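# Set lighting desk faders to taped levels, keep master

## Task

Move every channel fader on the lighting desk so it sits at the level marked on the tape strip above that fader, while the master fader finishes where it started; a fader that stays at its level only because the robot is holding it at the end does not count.

## Robot and tools

Robot: two arms, left_arm and right_arm, each with a parallel two-finger gripper. Do not push or knock anything off the table; that fails the task. Do not let the arms collide or press hard on each other.

Frame: one shared scene frame for both arms. The origin sits on the table top midway between the arms; +x points out over the table, +z points up, and left_arm is on the +y side. The names left and right refer to arms, not to image sides. Reported hand positions can be somewhat off, more so when an arm reaches far.

Gripper axes: fingers point along the gripper's +z axis and open and close along its y axis. end_effector_position is the point between the finger pads when closed, about 2 cm behind the fingertips; closing pushes the tips about 10 mm further along +z.

Row layout (used by every moving call): one flat list of 16 numbers covering both arms, even if only one moves. First left_arm: x, y, z (metres, absolute position in the scene frame), qw, qx, qy, qz (absolute orientation quaternion, w first, scene frame), opening; then the same eight for right_arm. Opening runs from -1 (closed) to +1 (fully open, 0.084 m). Positions and quaternions are absolute poses, not offsets. To hold an arm still, repeat its last reported position and a fixed quaternion you chose earlier, since the reported quaternion may drift. A call is refused, sending nothing, if a target lies more than 0.6 m from that arm's last reported position along any of its gripper axes.

execute_actions: argument actions, a list with zero or one entry, plus optional pictures (boolean). Empty list: just returns the state. An action {"rows": [...], "steps": n} gives 1 to 15 rows of 16 numbers; each row runs for one control step of 1/30 s; steps is at most 15 (default 15) and the last row repeats if rows run short. A wait {"steps": n} with n up to 300 sends nothing and returns when n steps have passed since the previous result, your reply time included.

move: target is one 16-number row as above; speed in m/s from 0.002 to 0.5 (default 0.25), with turning capped at twice that in rad/s. Each gripper follows a straight path to its pose; all paths finish together, lasting 0.5 to 10 s (cut off at 10 s). Paths ignore obstacles and the other arm, and grippers may lag, stray or overshoot speed, especially with a nearly straight arm. Opening is applied at the start. Faster touches and targets placed deeper past contact press harder, so approach faders slowly and aim just past the surface.

wait: seconds from 0 to 10; nothing new is sent.

zoom_image: camera (cam_head_left, cam_head_right, cam_high, cam_low, cam_left_wrist, cam_right_wrist, all 504x504) and region [x0, y0, x1, y1] in pixels, origin top-left, at most 504 by 504; gives a closer look at the latest image, useful for reading tape labels and fader positions.

finished_scene: scene number (1 or 2); ends and grades the scene irreversibly, then starts the next one. Faders must already be at their levels and released.

Control limits: each step the commanded pose is clipped to within 70 mm and 16 degrees of the measured pose; position wins over orientation if both cannot be met. After an action an arm only continues to its last clipped pose, so check the result and send the rest. Elbows stop just short of straight.

Result lines: the state line gives each gripper's position, quaternion and velocities (m/s, rad/s). grip_measured is the measured finger opening on the command scale; to grip, command clearly below it. The move: line reports the ending (done, off_target, moving, held, fault), limits acting (paced = pose clipped; held = a check blocked some steps, after which the arm may jump faster), and each gripper's distance from its pose. "pose unreachable" and HELD mark steps the clearance check changed or blocked. "Hand target" shows where the controller is driving each gripper. Joint torques carry offsets and noise.

Faults: contact torque reaching a joint load limit (waist and shoulder 45.5, upper arm roll, elbow, forearm roll 27.3, wrist pitch and wrist roll 18.2 N m) stops that arm, backs the joint off and holds 10 s. Motor heat from sustained load warns at 65 °C (MOTOR HOT) and brakes the arm at 80 °C (OVER-TEMPERATURE FAULT). Avoid hard pushes, slams and drops; move smoothly.

Each tool is called after ">>>" by a JSON object that holds its "name" and its "arguments".

## Session

>>> {"name": "execute_actions", "arguments": {"actions": []}}

Scene clock: 0.00 s of 6000.00 s.
left_arm: end_effector_position=(+0.0891, +0.5444, +0.1541) grip_measured=+1.00 end_effector_quat_wxyz=(+0.068, +0.937, +0.290, -0.185) end_effector_velocity=(+0.001, -0.000, -0.000) end_effector_angular_velocity=(+0.001, -0.002, -0.001) | right_arm: end_effector_position=(+0.2805, -0.1278, +0.2784) grip_measured=+1.00 end_effector_quat_wxyz=(+0.064, +0.891, -0.422, +0.154) end_effector_velocity=(-0.000, -0.000, -0.001) end_effector_angular_velocity=(-0.001, +0.003, -0.001)
Joint positions: left_arm=[ 1.203 -0.125 -0.023  0.782  0.136  1.285  0.34   0.084] | right_arm=[ 0.592 -0.224  0.36   1.017 -0.265  1.285  1.84   0.084]
Joint velocities: left_arm=[ 0.     0.    -0.001  0.    -0.001 -0.002  0.     0.   ] | right_arm=[-0.     0.001 -0.    -0.001  0.001  0.001  0.     0.   ]
Joint torques (N m, as the arm reports them, + toward a larger angle): no reading
Hand target (left_arm): +0.089, +0.544, +0.154; +0.068, +0.937, +0.290, -0.185
Hand target (right_arm): +0.281, -0.128, +0.278; +0.064, +0.891, -0.422, +0.154

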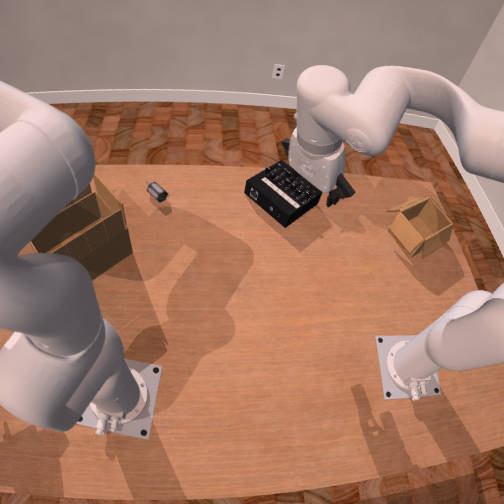

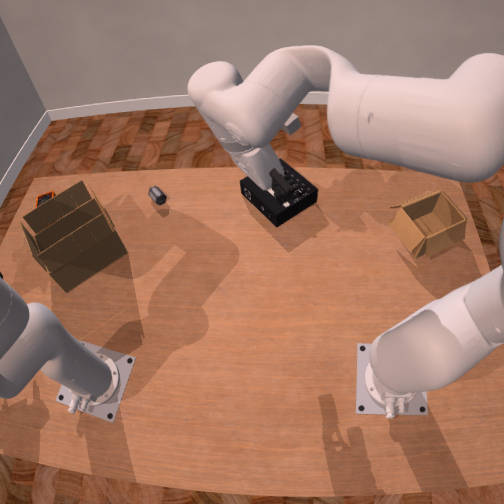

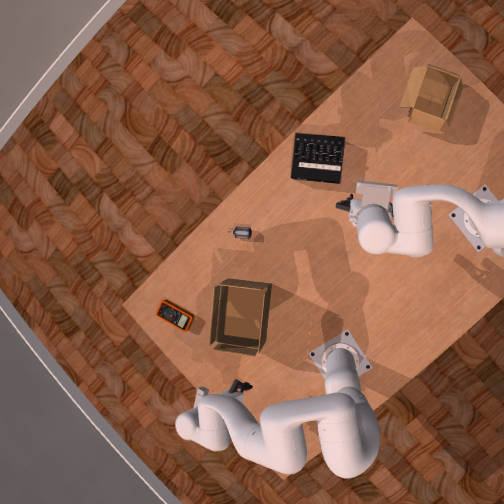

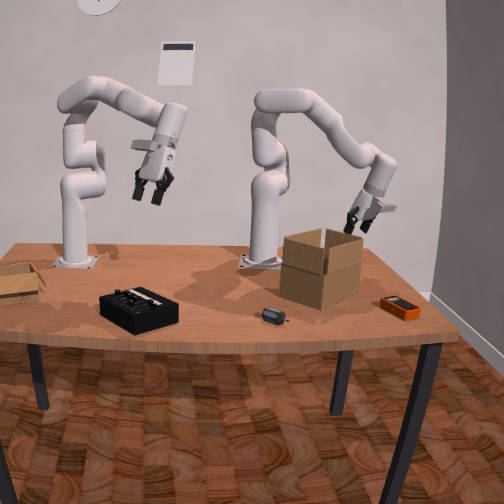

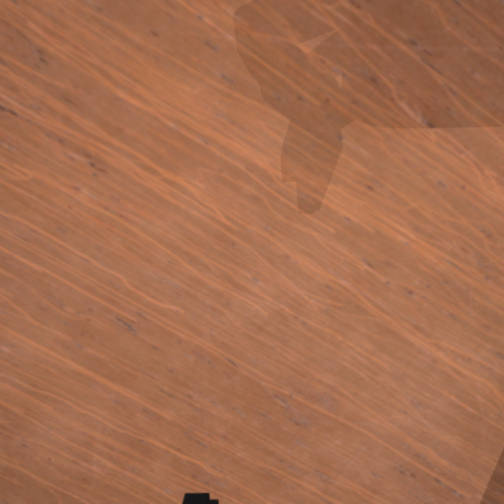

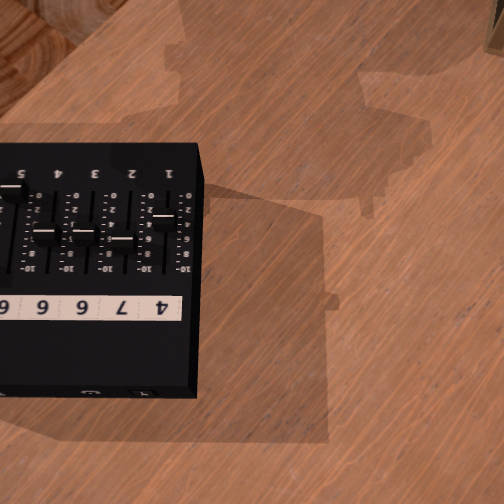

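>>> {"name": "move", "arguments": {"target": [0.089,0.544,0.154,0.068,0.937,0.290,-0.185,1,0.46,-0.03,0.25,0,0.906,-0.423,0,-1]}}

>>> {"name": "zoom_image", "arguments": {"camera": "cam_low", "region": [60,180,260,350]}}

Scene clock: 6.30 s of 6000.00 s.
left_arm: end_effector_position=(+0.0890, +0.5440, +0.1540) grip_measured=+1.00 end_effector_quat_wxyz=(+0.068, +0.937, +0.290, -0.185) end_effector_velocity=(+0.001, +0.000, +0.000) end_effector_angular_velocity=(+0.001, -0.001, -0.000) | right_arm: end_effector_position=(+0.4602, -0.0309, +0.2505) grip_measured=-1.00 end_effector_quat_wxyz=(-0.001, +0.906, -0.423, +0.000) end_effector_velocity=(+0.002, -0.001, -0.002) end_effector_angular_velocity=(-0.005, +0.009, -0.005)
Joint positions: left_arm=[ 1.203 -0.127 -0.023  0.78   0.136  1.284  0.34   0.084] | right_arm=[ 0.522  0.483  0.278  1.811 -0.131  1.345  1.604  0.   ]
Joint velocities: left_arm=[-0.    -0.    -0.001  0.001 -0.001 -0.001  0.    -0.   ] | right_arm=[ 0.     0.015 -0.003  0.018  0.001  0.013 -0.     0.   ]
Joint torques (N m, as the arm reports them, + toward a larger angle): left_arm=[ -0.32 -15.95  -0.27  16.41   1.13  -1.07   0.28] | right_arm=[  1.39 -30.97   3.17  14.2   -0.32  -0.81  -0.35]
Hand target (left_arm): +0.089, +0.544, +0.154; +0.068, +0.937, +0.290, -0.185
Hand target (right_arm): +0.460, -0.031, +0.250; -0.000, +0.906, -0.424, +0.000
Off the commanded pose (left_arm): 0.000 m, 0 deg.
Off the commanded pose (right_arm): 0.001 m, 0 deg.
After step 90, 1.87 s passed at rest.
move: done

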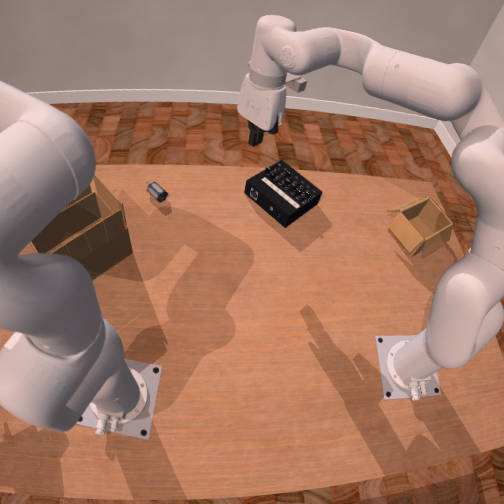

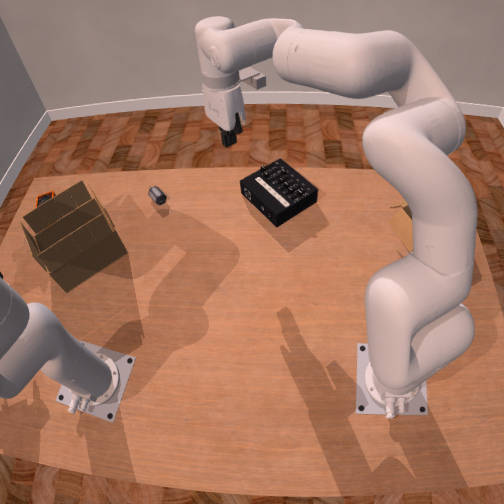

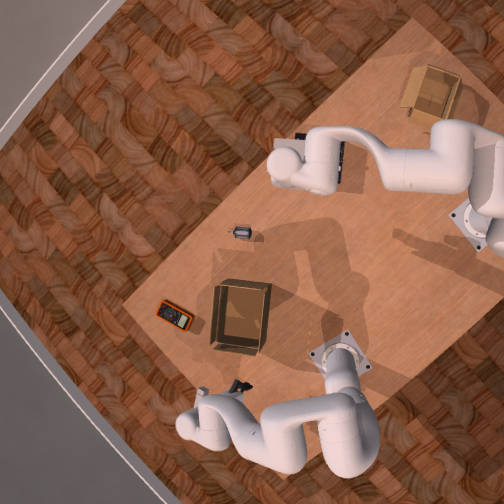

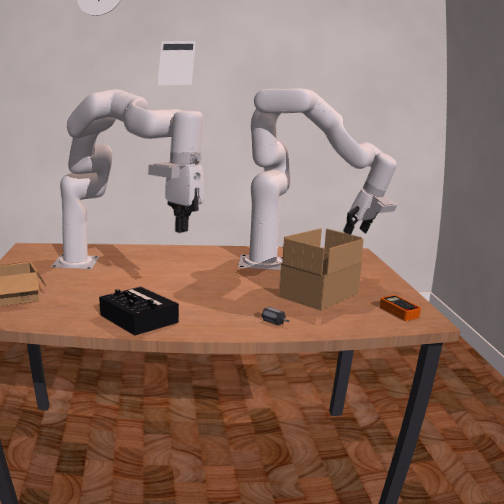

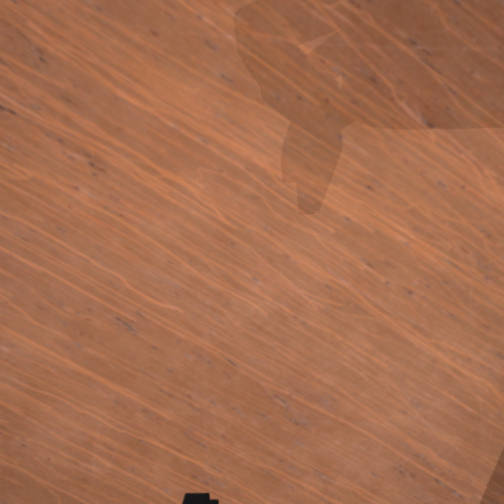

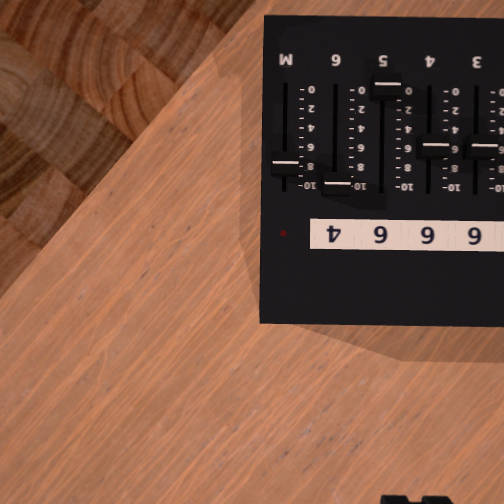

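Region (60, 180, 260, 350) of cam_low's 504x504 image, scaled by 2.520, with more detail than that image has; it fills the top 428 rows of this view, and the rest is white.

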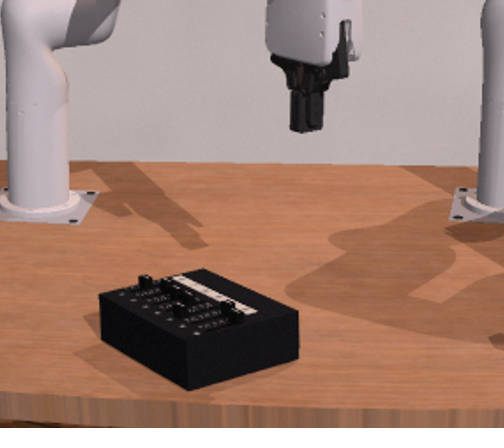

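>>> {"name": "move", "arguments": {"target": [0.089,0.544,0.154,0.068,0.937,0.290,-0.185,1,0.386,-0.129,0.13,0,0.943,0.334,0,-1], "speed": 0.4}}

>>> {"name": "zoom_image", "arguments": {"camera": "cam_low", "region": [80,240,200,340]}}

>>> {"name": "zoom_image", "arguments": {"camera": "cam_head_left", "region": [230,140,340,240]}}

Scene clock: 14.40 s of 6000.00 s.
left_arm: end_effector_position=(+0.0890, +0.5440, +0.1540) grip_measured=+1.00 end_effector_quat_wxyz=(+0.068, +0.937, +0.290, -0.185) end_effector_velocity=(-0.000, +0.001, +0.000) end_effector_angular_velocity=(+0.003, -0.001, +0.001) | right_arm: end_effector_position=(+0.3863, -0.1281, +0.1299) grip_measured=-1.00 end_effector_quat_wxyz=(+0.000, +0.942, +0.334, +0.000) end_effector_velocity=(-0.002, -0.001, -0.001) end_effector_angular_velocity=(+0.001, +0.002, +0.009)
Joint positions: left_arm=[ 1.203 -0.127 -0.023  0.78   0.136  1.284  0.34   0.084] | right_arm=[ 0.224  0.199  0.452  1.042 -0.115  0.865 -0.01   0.   ]
Joint velocities: left_arm=[ 0.001 -0.     0.001  0.001  0.001 -0.002 -0.    -0.   ] | right_arm=[-0.003 -0.003  0.001 -0.008  0.004 -0.004 -0.013  0.   ]
Joint torques (N m, as the arm reports them, + toward a larger angle): left_arm=[ -0.29 -16.09  -0.48  16.26   1.01  -0.97   0.36] | right_arm=[  1.2  -21.89   2.55  13.31  -0.22  -0.95  -0.38]
Hand target (left_arm): +0.089, +0.544, +0.154; +0.068, +0.937, +0.290, -0.185
Hand target (right_arm): +0.386, -0.128, +0.130; +0.000, +0.942, +0.335, -0.000
Off the commanded pose (left_arm): 0.000 m, 0 deg.
Off the commanded pose (right_arm): 0.001 m, 0 deg.
After step 90, 2.60 s passed at rest.
move: done

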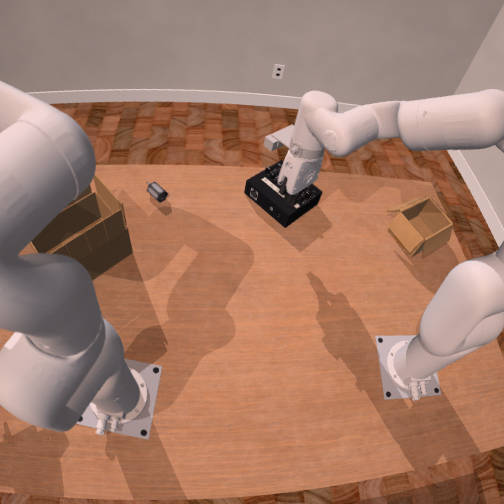

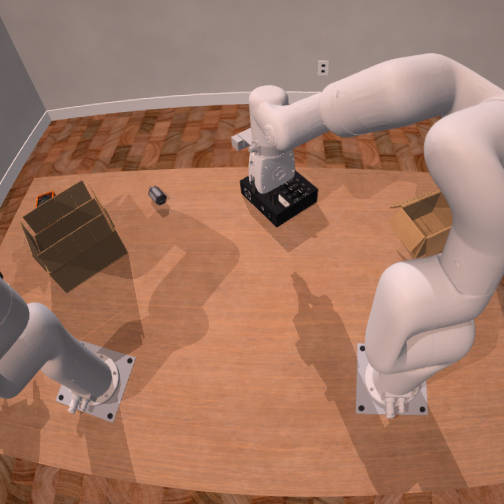

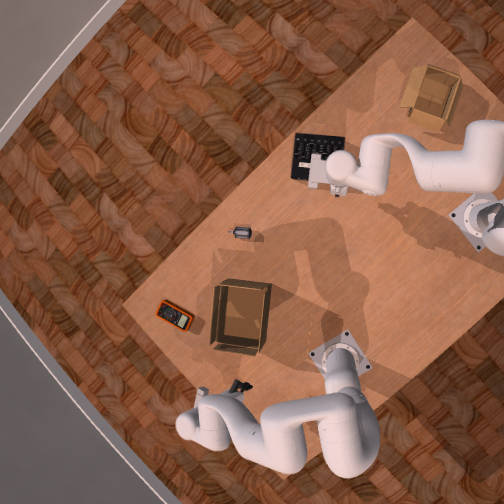

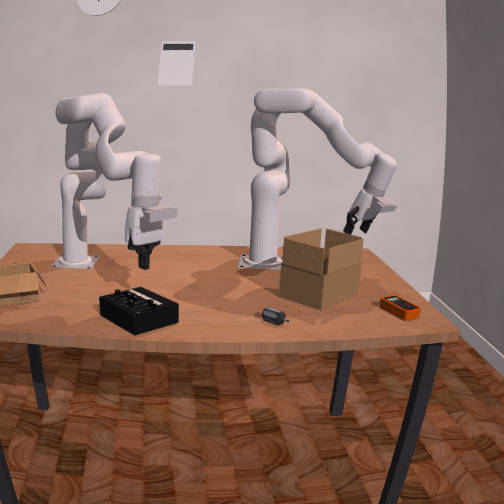

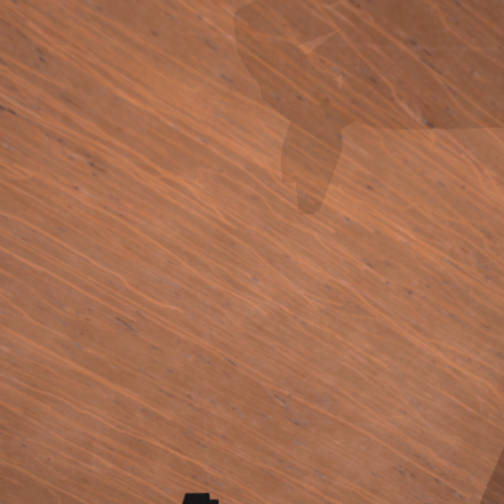

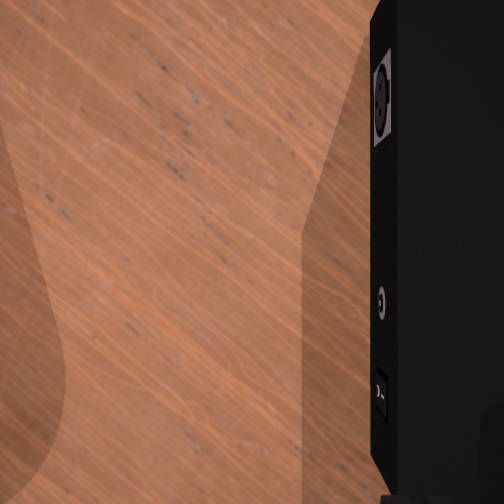

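Region (80, 240, 200, 340) of cam_low's 504x504 image, scaled by 4.200, with more detail than that image has.

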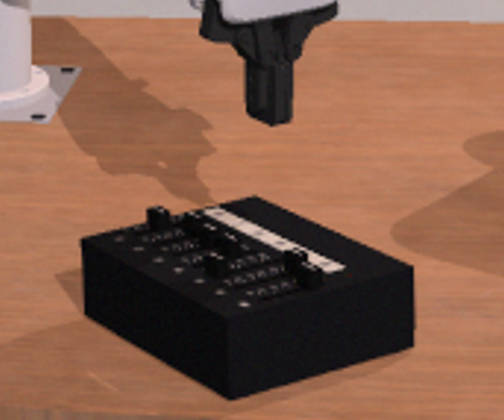

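Region (230, 140, 340, 240) of cam_head_left's 504x504 image, scaled by 4.582, with more detail than that image has; it fills the top 458 rows of this view, and the rest is white.

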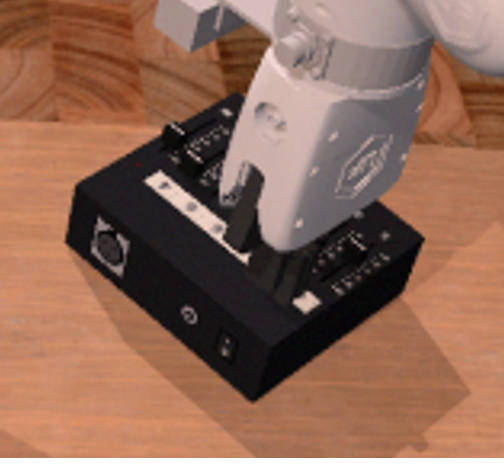

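>>> {"name": "move", "arguments": {"target": [0.089,0.544,0.154,0.068,0.937,0.290,-0.185,1,0.4427,-0.199,0.13,0,0.943,0.334,0,-1]}}

Scene clock: 17.23 s of 6000.00 s.
left_arm: end_effector_position=(+0.0890, +0.5440, +0.1540) grip_measured=+1.00 end_effector_quat_wxyz=(+0.068, +0.937, +0.290, -0.185) end_effector_velocity=(+0.000, +0.000, -0.000) end_effector_angular_velocity=(+0.000, -0.001, -0.000) | right_arm: end_effector_position=(+0.4420, -0.1983, +0.1301) grip_measured=-1.00 end_effector_quat_wxyz=(+0.000, +0.942, +0.335, -0.000) end_effector_velocity=(+0.004, -0.006, +0.001) end_effector_angular_velocity=(-0.001, -0.000, -0.007)
Joint positions: left_arm=[ 1.203 -0.127 -0.023  0.78   0.136  1.284  0.34   0.084] | right_arm=[ 0.119  0.242  0.381  1.104 -0.117  0.883 -0.188  0.   ]
Joint velocities: left_arm=[-0.     0.     0.001 -0.    -0.    -0.001  0.001  0.   ] | right_arm=[-0.007  0.003 -0.006  0.006 -0.001  0.003 -0.006  0.   ]
Joint torques (N m, as the arm reports them, + toward a larger angle): left_arm=[ -0.34 -16.19  -0.37  16.08   0.98  -1.12   0.29] | right_arm=[  1.04 -23.67   2.47  13.41  -0.27  -0.78  -0.37]
Hand target (left_arm): +0.089, +0.544, +0.154; +0.068, +0.937, +0.290, -0.185
Hand target (right_arm): +0.443, -0.199, +0.130; +0.000, +0.943, +0.334, -0.000
Off the commanded pose (left_arm): 0.000 m, 0 deg.
Off the commanded pose (right_arm): 0.001 m, 0 deg.
move: done

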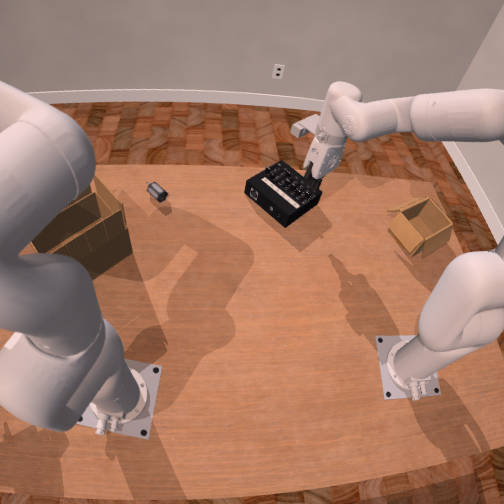

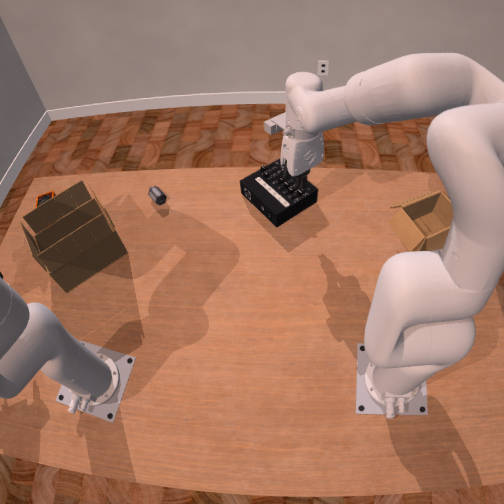

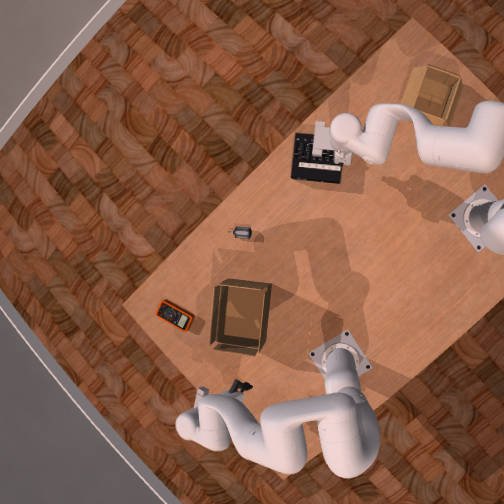

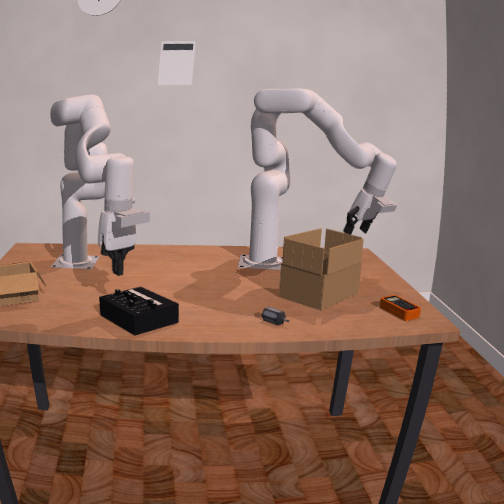

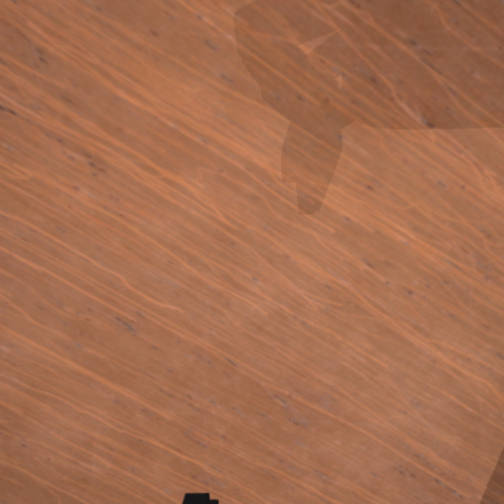

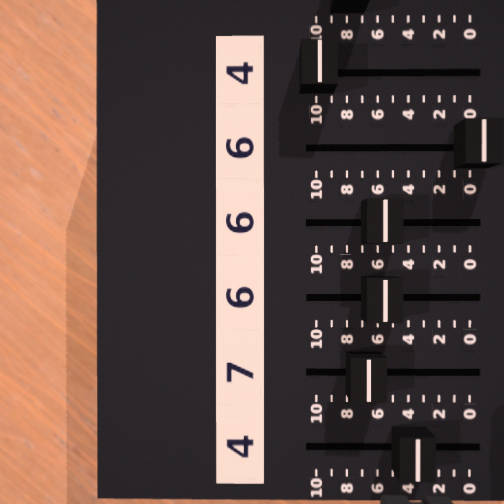

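>>> {"name": "move", "arguments": {"target": [0.089,0.544,0.154,0.068,0.937,0.290,-0.185,1,0.5258,-0.1174,0.092,0,0.943,0.334,0,-0.3]}}

>>> {"name": "zoom_image", "arguments": {"camera": "cam_low", "region": [100,260,190,330]}}

>>> {"name": "zoom_image", "arguments": {"camera": "cam_head_left", "region": [240,150,330,220]}}

Scene clock: 31.90 s of 6000.00 s.
left_arm: end_effector_position=(+0.0890, +0.5440, +0.1540) grip_measured=+1.00 end_effector_quat_wxyz=(+0.068, +0.937, +0.290, -0.185) end_effector_velocity=(-0.000, -0.000, +0.000) end_effector_angular_velocity=(-0.001, +0.001, +0.001) | right_arm: end_effector_position=(+0.5261, -0.1180, +0.0926) grip_measured=-0.32 end_effector_quat_wxyz=(-0.000, +0.943, +0.333, +0.001) end_effector_velocity=(-0.001, +0.002, -0.002) end_effector_angular_velocity=(-0.003, +0.008, +0.002)
Joint positions: left_arm=[ 1.203 -0.127 -0.023  0.78   0.136  1.284  0.34   0.084] | right_arm=[ 0.267  0.655  0.358  1.597 -0.258  0.988 -0.05   0.03 ]
Joint velocities: left_arm=[ 0.001 -0.    -0.     0.     0.     0.001 -0.001  0.   ] | right_arm=[ 0.005  0.011 -0.     0.013 -0.001  0.01   0.    -0.   ]
Joint torques (N m, as the arm reports them, + toward a larger angle): left_arm=[ -0.13 -15.78  -0.45  16.43   1.13  -1.     0.4 ] | right_arm=[  1.16 -32.82   4.98  13.79  -0.29  -0.94  -0.36]
Hand target (left_arm): +0.089, +0.544, +0.154; +0.068, +0.937, +0.290, -0.185
Hand target (right_arm): +0.526, -0.118, +0.092; -0.000, +0.943, +0.333, +0.000
Off the commanded pose (left_arm): 0.000 m, 0 deg.
Off the commanded pose (right_arm): 0.001 m, 0 deg.
After step 90, 10.60 s passed at rest.
move: done

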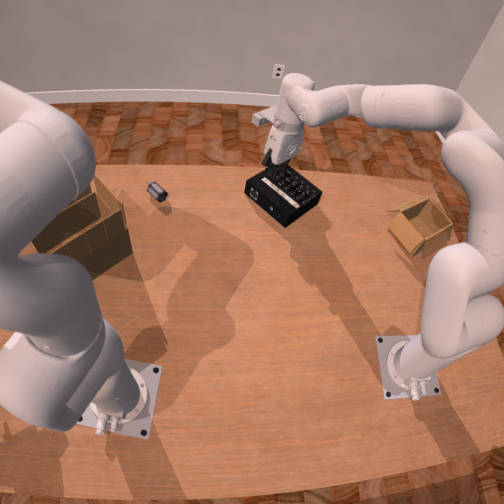

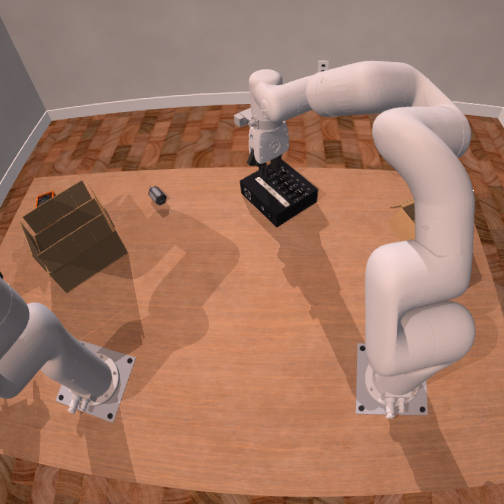

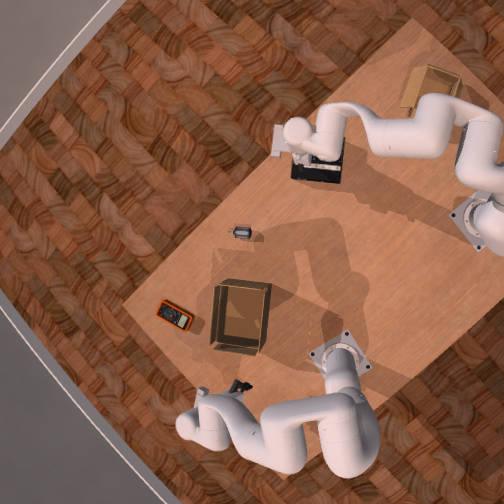

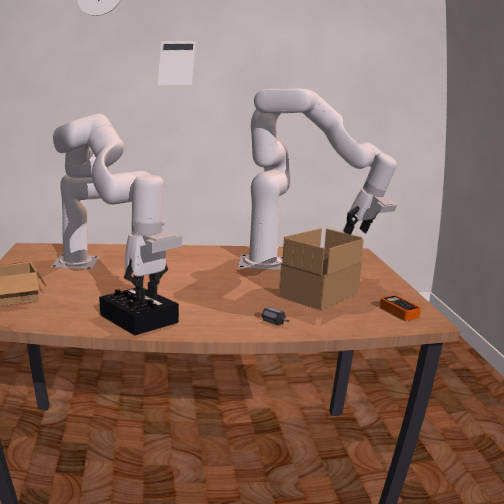

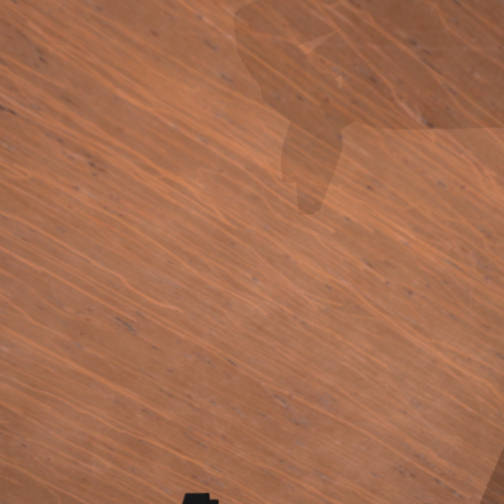

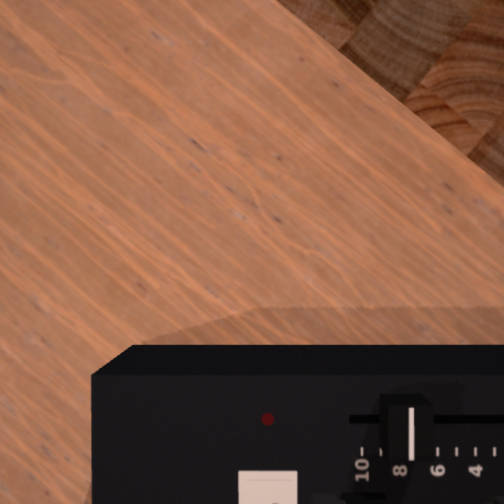

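Region (100, 260, 190, 330) of cam_low's 504x504 image, scaled by 5.600, with more detail than that image has.

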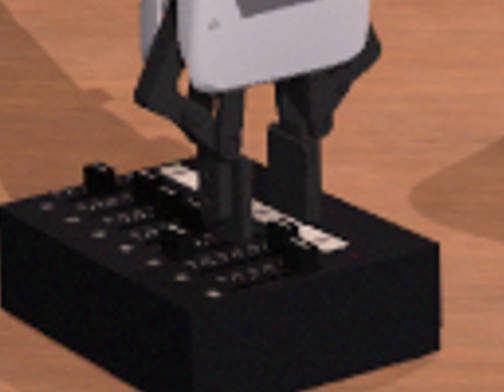

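Region (240, 150, 330, 220) of cam_head_left's 504x504 image, scaled by 5.600, with more detail than that image has.

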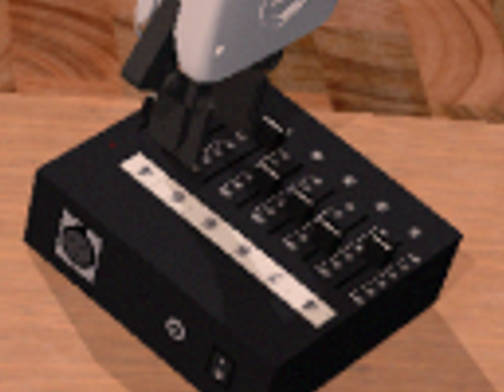

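>>> {"name": "move", "arguments": {"target": [0.089,0.544,0.154,0.068,0.937,0.290,-0.185,1,0.521,-0.1162,0.088,0,0.943,0.334,0,-0.3], "speed": 0.05}}

>>> {"name": "move", "arguments": {"target": [0.089,0.544,0.154,0.068,0.937,0.290,-0.185,1,0.521,-0.1162,0.074,0,0.943,0.334,0,-0.3], "speed": 0.02}}

>>> {"name": "zoom_image", "arguments": {"camera": "cam_low", "region": [100,260,190,330]}}

Scene clock: 35.83 s of 6000.00 s.
left_arm: end_effector_position=(+0.0890, +0.5440, +0.1540) grip_measured=+1.00 end_effector_quat_wxyz=(+0.068, +0.937, +0.290, -0.185) end_effector_velocity=(+0.000, +0.000, +0.000) end_effector_angular_velocity=(+0.000, -0.000, +0.000) | right_arm: end_effector_position=(+0.5211, -0.1162, +0.0880) grip_measured=-0.32 end_effector_quat_wxyz=(-0.000, +0.943, +0.334, -0.000) end_effector_velocity=(-0.000, -0.000, -0.001) end_effector_angular_velocity=(+0.002, -0.002, -0.002)
Joint positions: left_arm=[ 1.203 -0.127 -0.023  0.78   0.136  1.284  0.34   0.084] | right_arm=[ 0.269  0.65   0.359  1.575 -0.26   0.973 -0.043  0.03 ]
Joint velocities: left_arm=[-0. -0.  0.  0. -0.  0. -0. -0.] | right_arm=[-0.001 -0.001 -0.    -0.005  0.001 -0.006  0.002 -0.   ]
Joint torques (N m, as the arm reports them, + toward a larger angle): left_arm=[ -0.4  -15.8   -0.33  16.15   1.24  -1.02   0.2 ] | right_arm=[  1.26 -32.66   5.02  13.4   -0.23  -0.97  -0.47]
Hand target (left_arm): +0.089, +0.544, +0.154; +0.068, +0.937, +0.290, -0.185
Hand target (right_arm): +0.521, -0.116, +0.088; -0.000, +0.943, +0.334, +0.000
Off the commanded pose (left_arm): 0.000 m, 0 deg.
Off the commanded pose (right_arm): 0.000 m, 0 deg.
After step 90, 0.23 s passed at rest.
move: done

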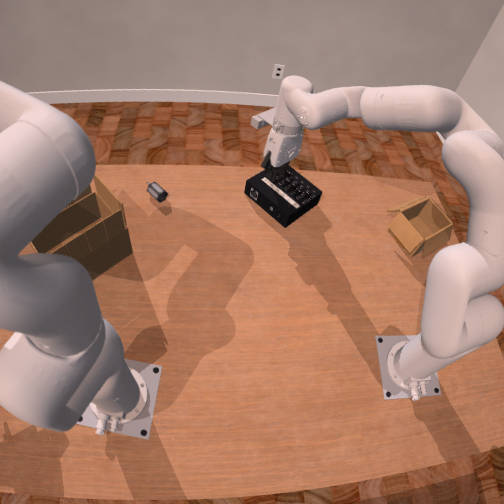

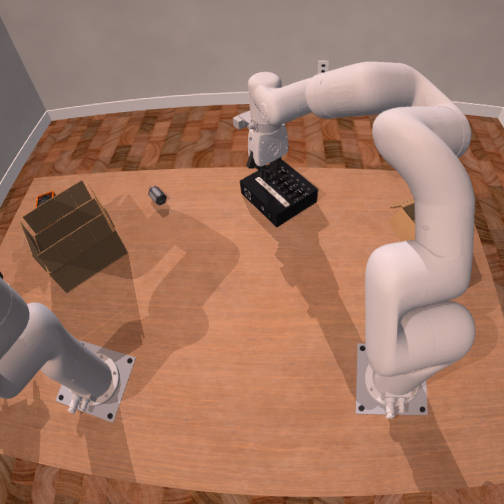

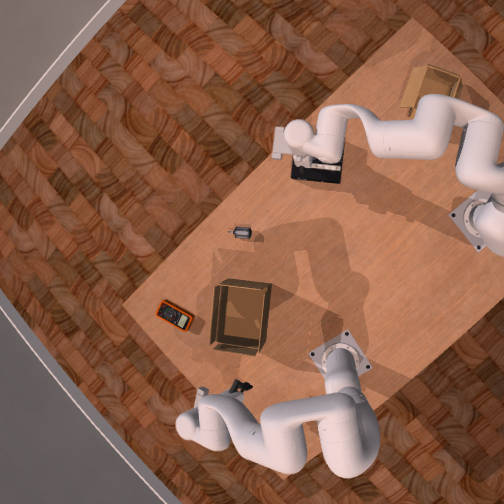

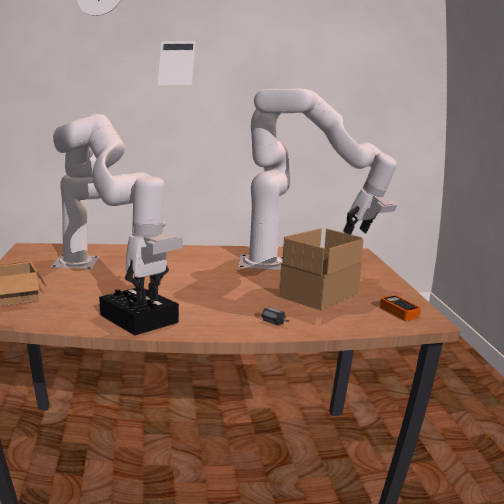

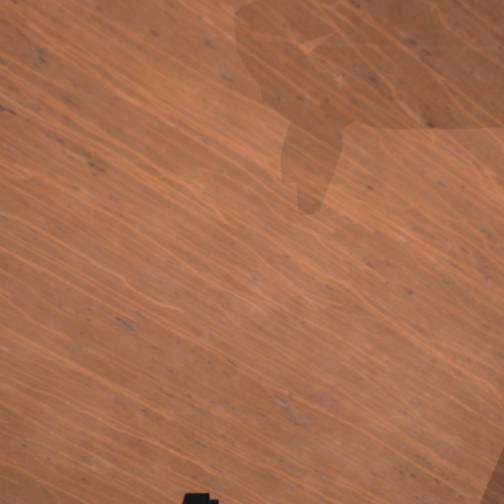

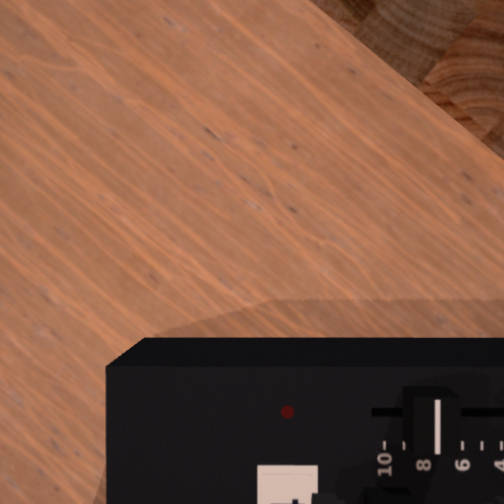

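Scene clock: 36.77 s of 6000.00 s.
left_arm: end_effector_position=(+0.0890, +0.5440, +0.1540) grip_measured=+1.00 end_effector_quat_wxyz=(+0.068, +0.937, +0.290, -0.185) end_effector_velocity=(-0.000, +0.000, -0.000) end_effector_angular_velocity=(+0.000, +0.000, -0.001) | right_arm: end_effector_position=(+0.5231, -0.1150, +0.0786) grip_measured=-0.32 end_effector_quat_wxyz=(-0.000, +0.943, +0.334, +0.004) end_effector_velocity=(-0.001, -0.000, -0.003) end_effector_angular_velocity=(-0.001, +0.002, -0.000)
Joint positions: left_arm=[ 1.203 -0.127 -0.023  0.78   0.136  1.284  0.34   0.084] | right_arm=[ 0.272  0.665  0.355  1.57  -0.268  0.944 -0.037  0.03 ]
Joint velocities: left_arm=[-0.     0.     0.001 -0.     0.001 -0.001  0.001  0.   ] | right_arm=[-0.     0.003  0.    -0.004 -0.002 -0.004  0.001  0.   ]
Joint torques (N m, as the arm reports them, + toward a larger angle): left_arm=[ -0.33 -16.04  -0.53  16.1    1.11  -1.09   0.38] | right_arm=[  1.48 -15.84   2.57   6.38  -0.36  -0.98  -0.54]
Hand target (left_arm): +0.089, +0.544, +0.154; +0.068, +0.937, +0.290, -0.185
Hand target (right_arm): +0.521, -0.116, +0.074; -0.000, +0.943, +0.334, -0.000
Off the commanded pose (left_arm): 0.000 m, 0 deg.
Off the commanded pose (right_arm): 0.005 m, 0 deg.
move: off_target (right_arm)

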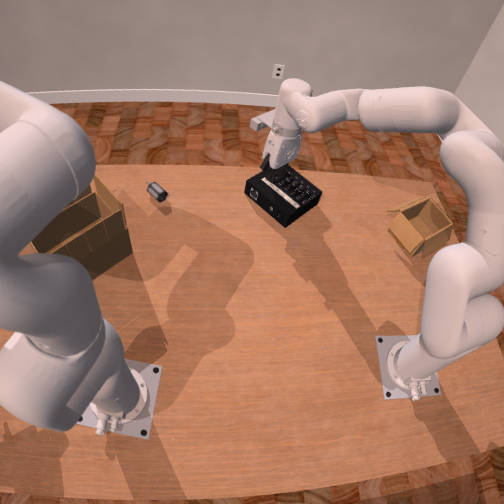

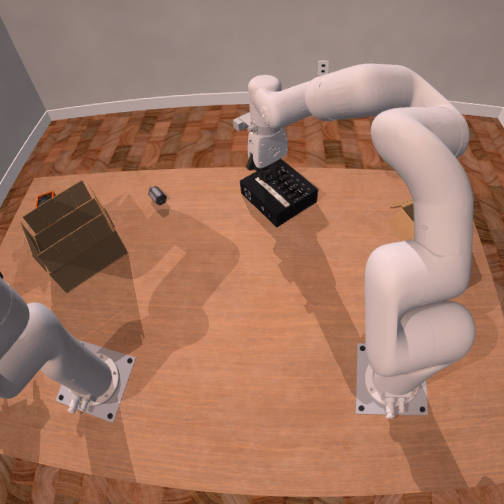

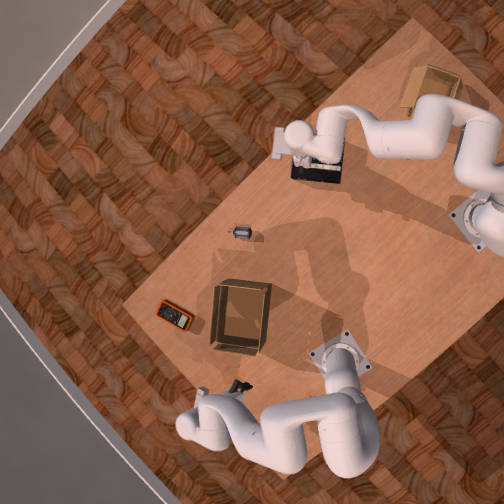

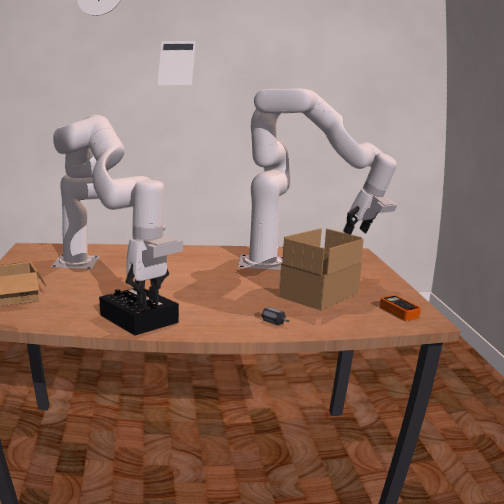

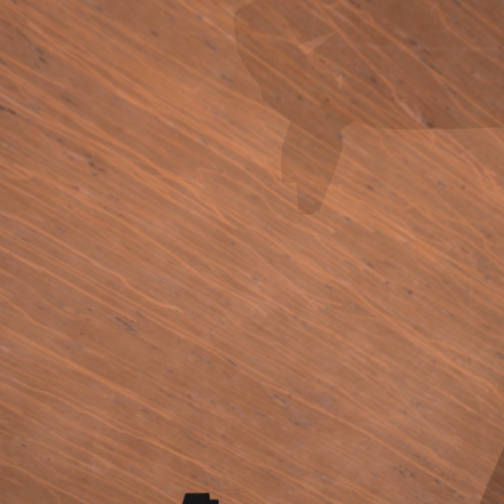

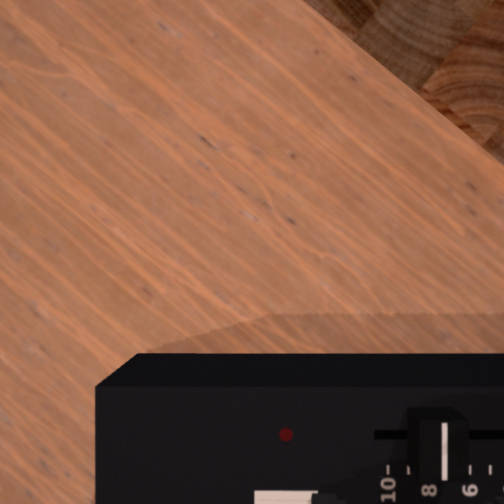

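Region (100, 260, 190, 330) of cam_low's 504x504 image, scaled by 5.600, with more detail than that image has.

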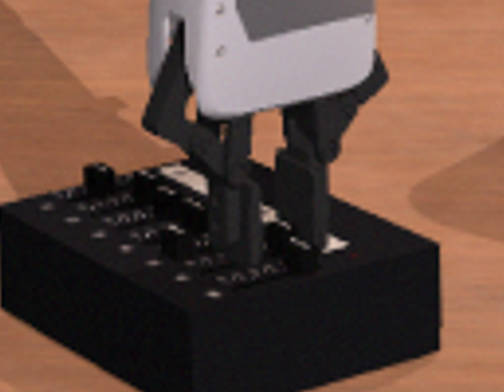

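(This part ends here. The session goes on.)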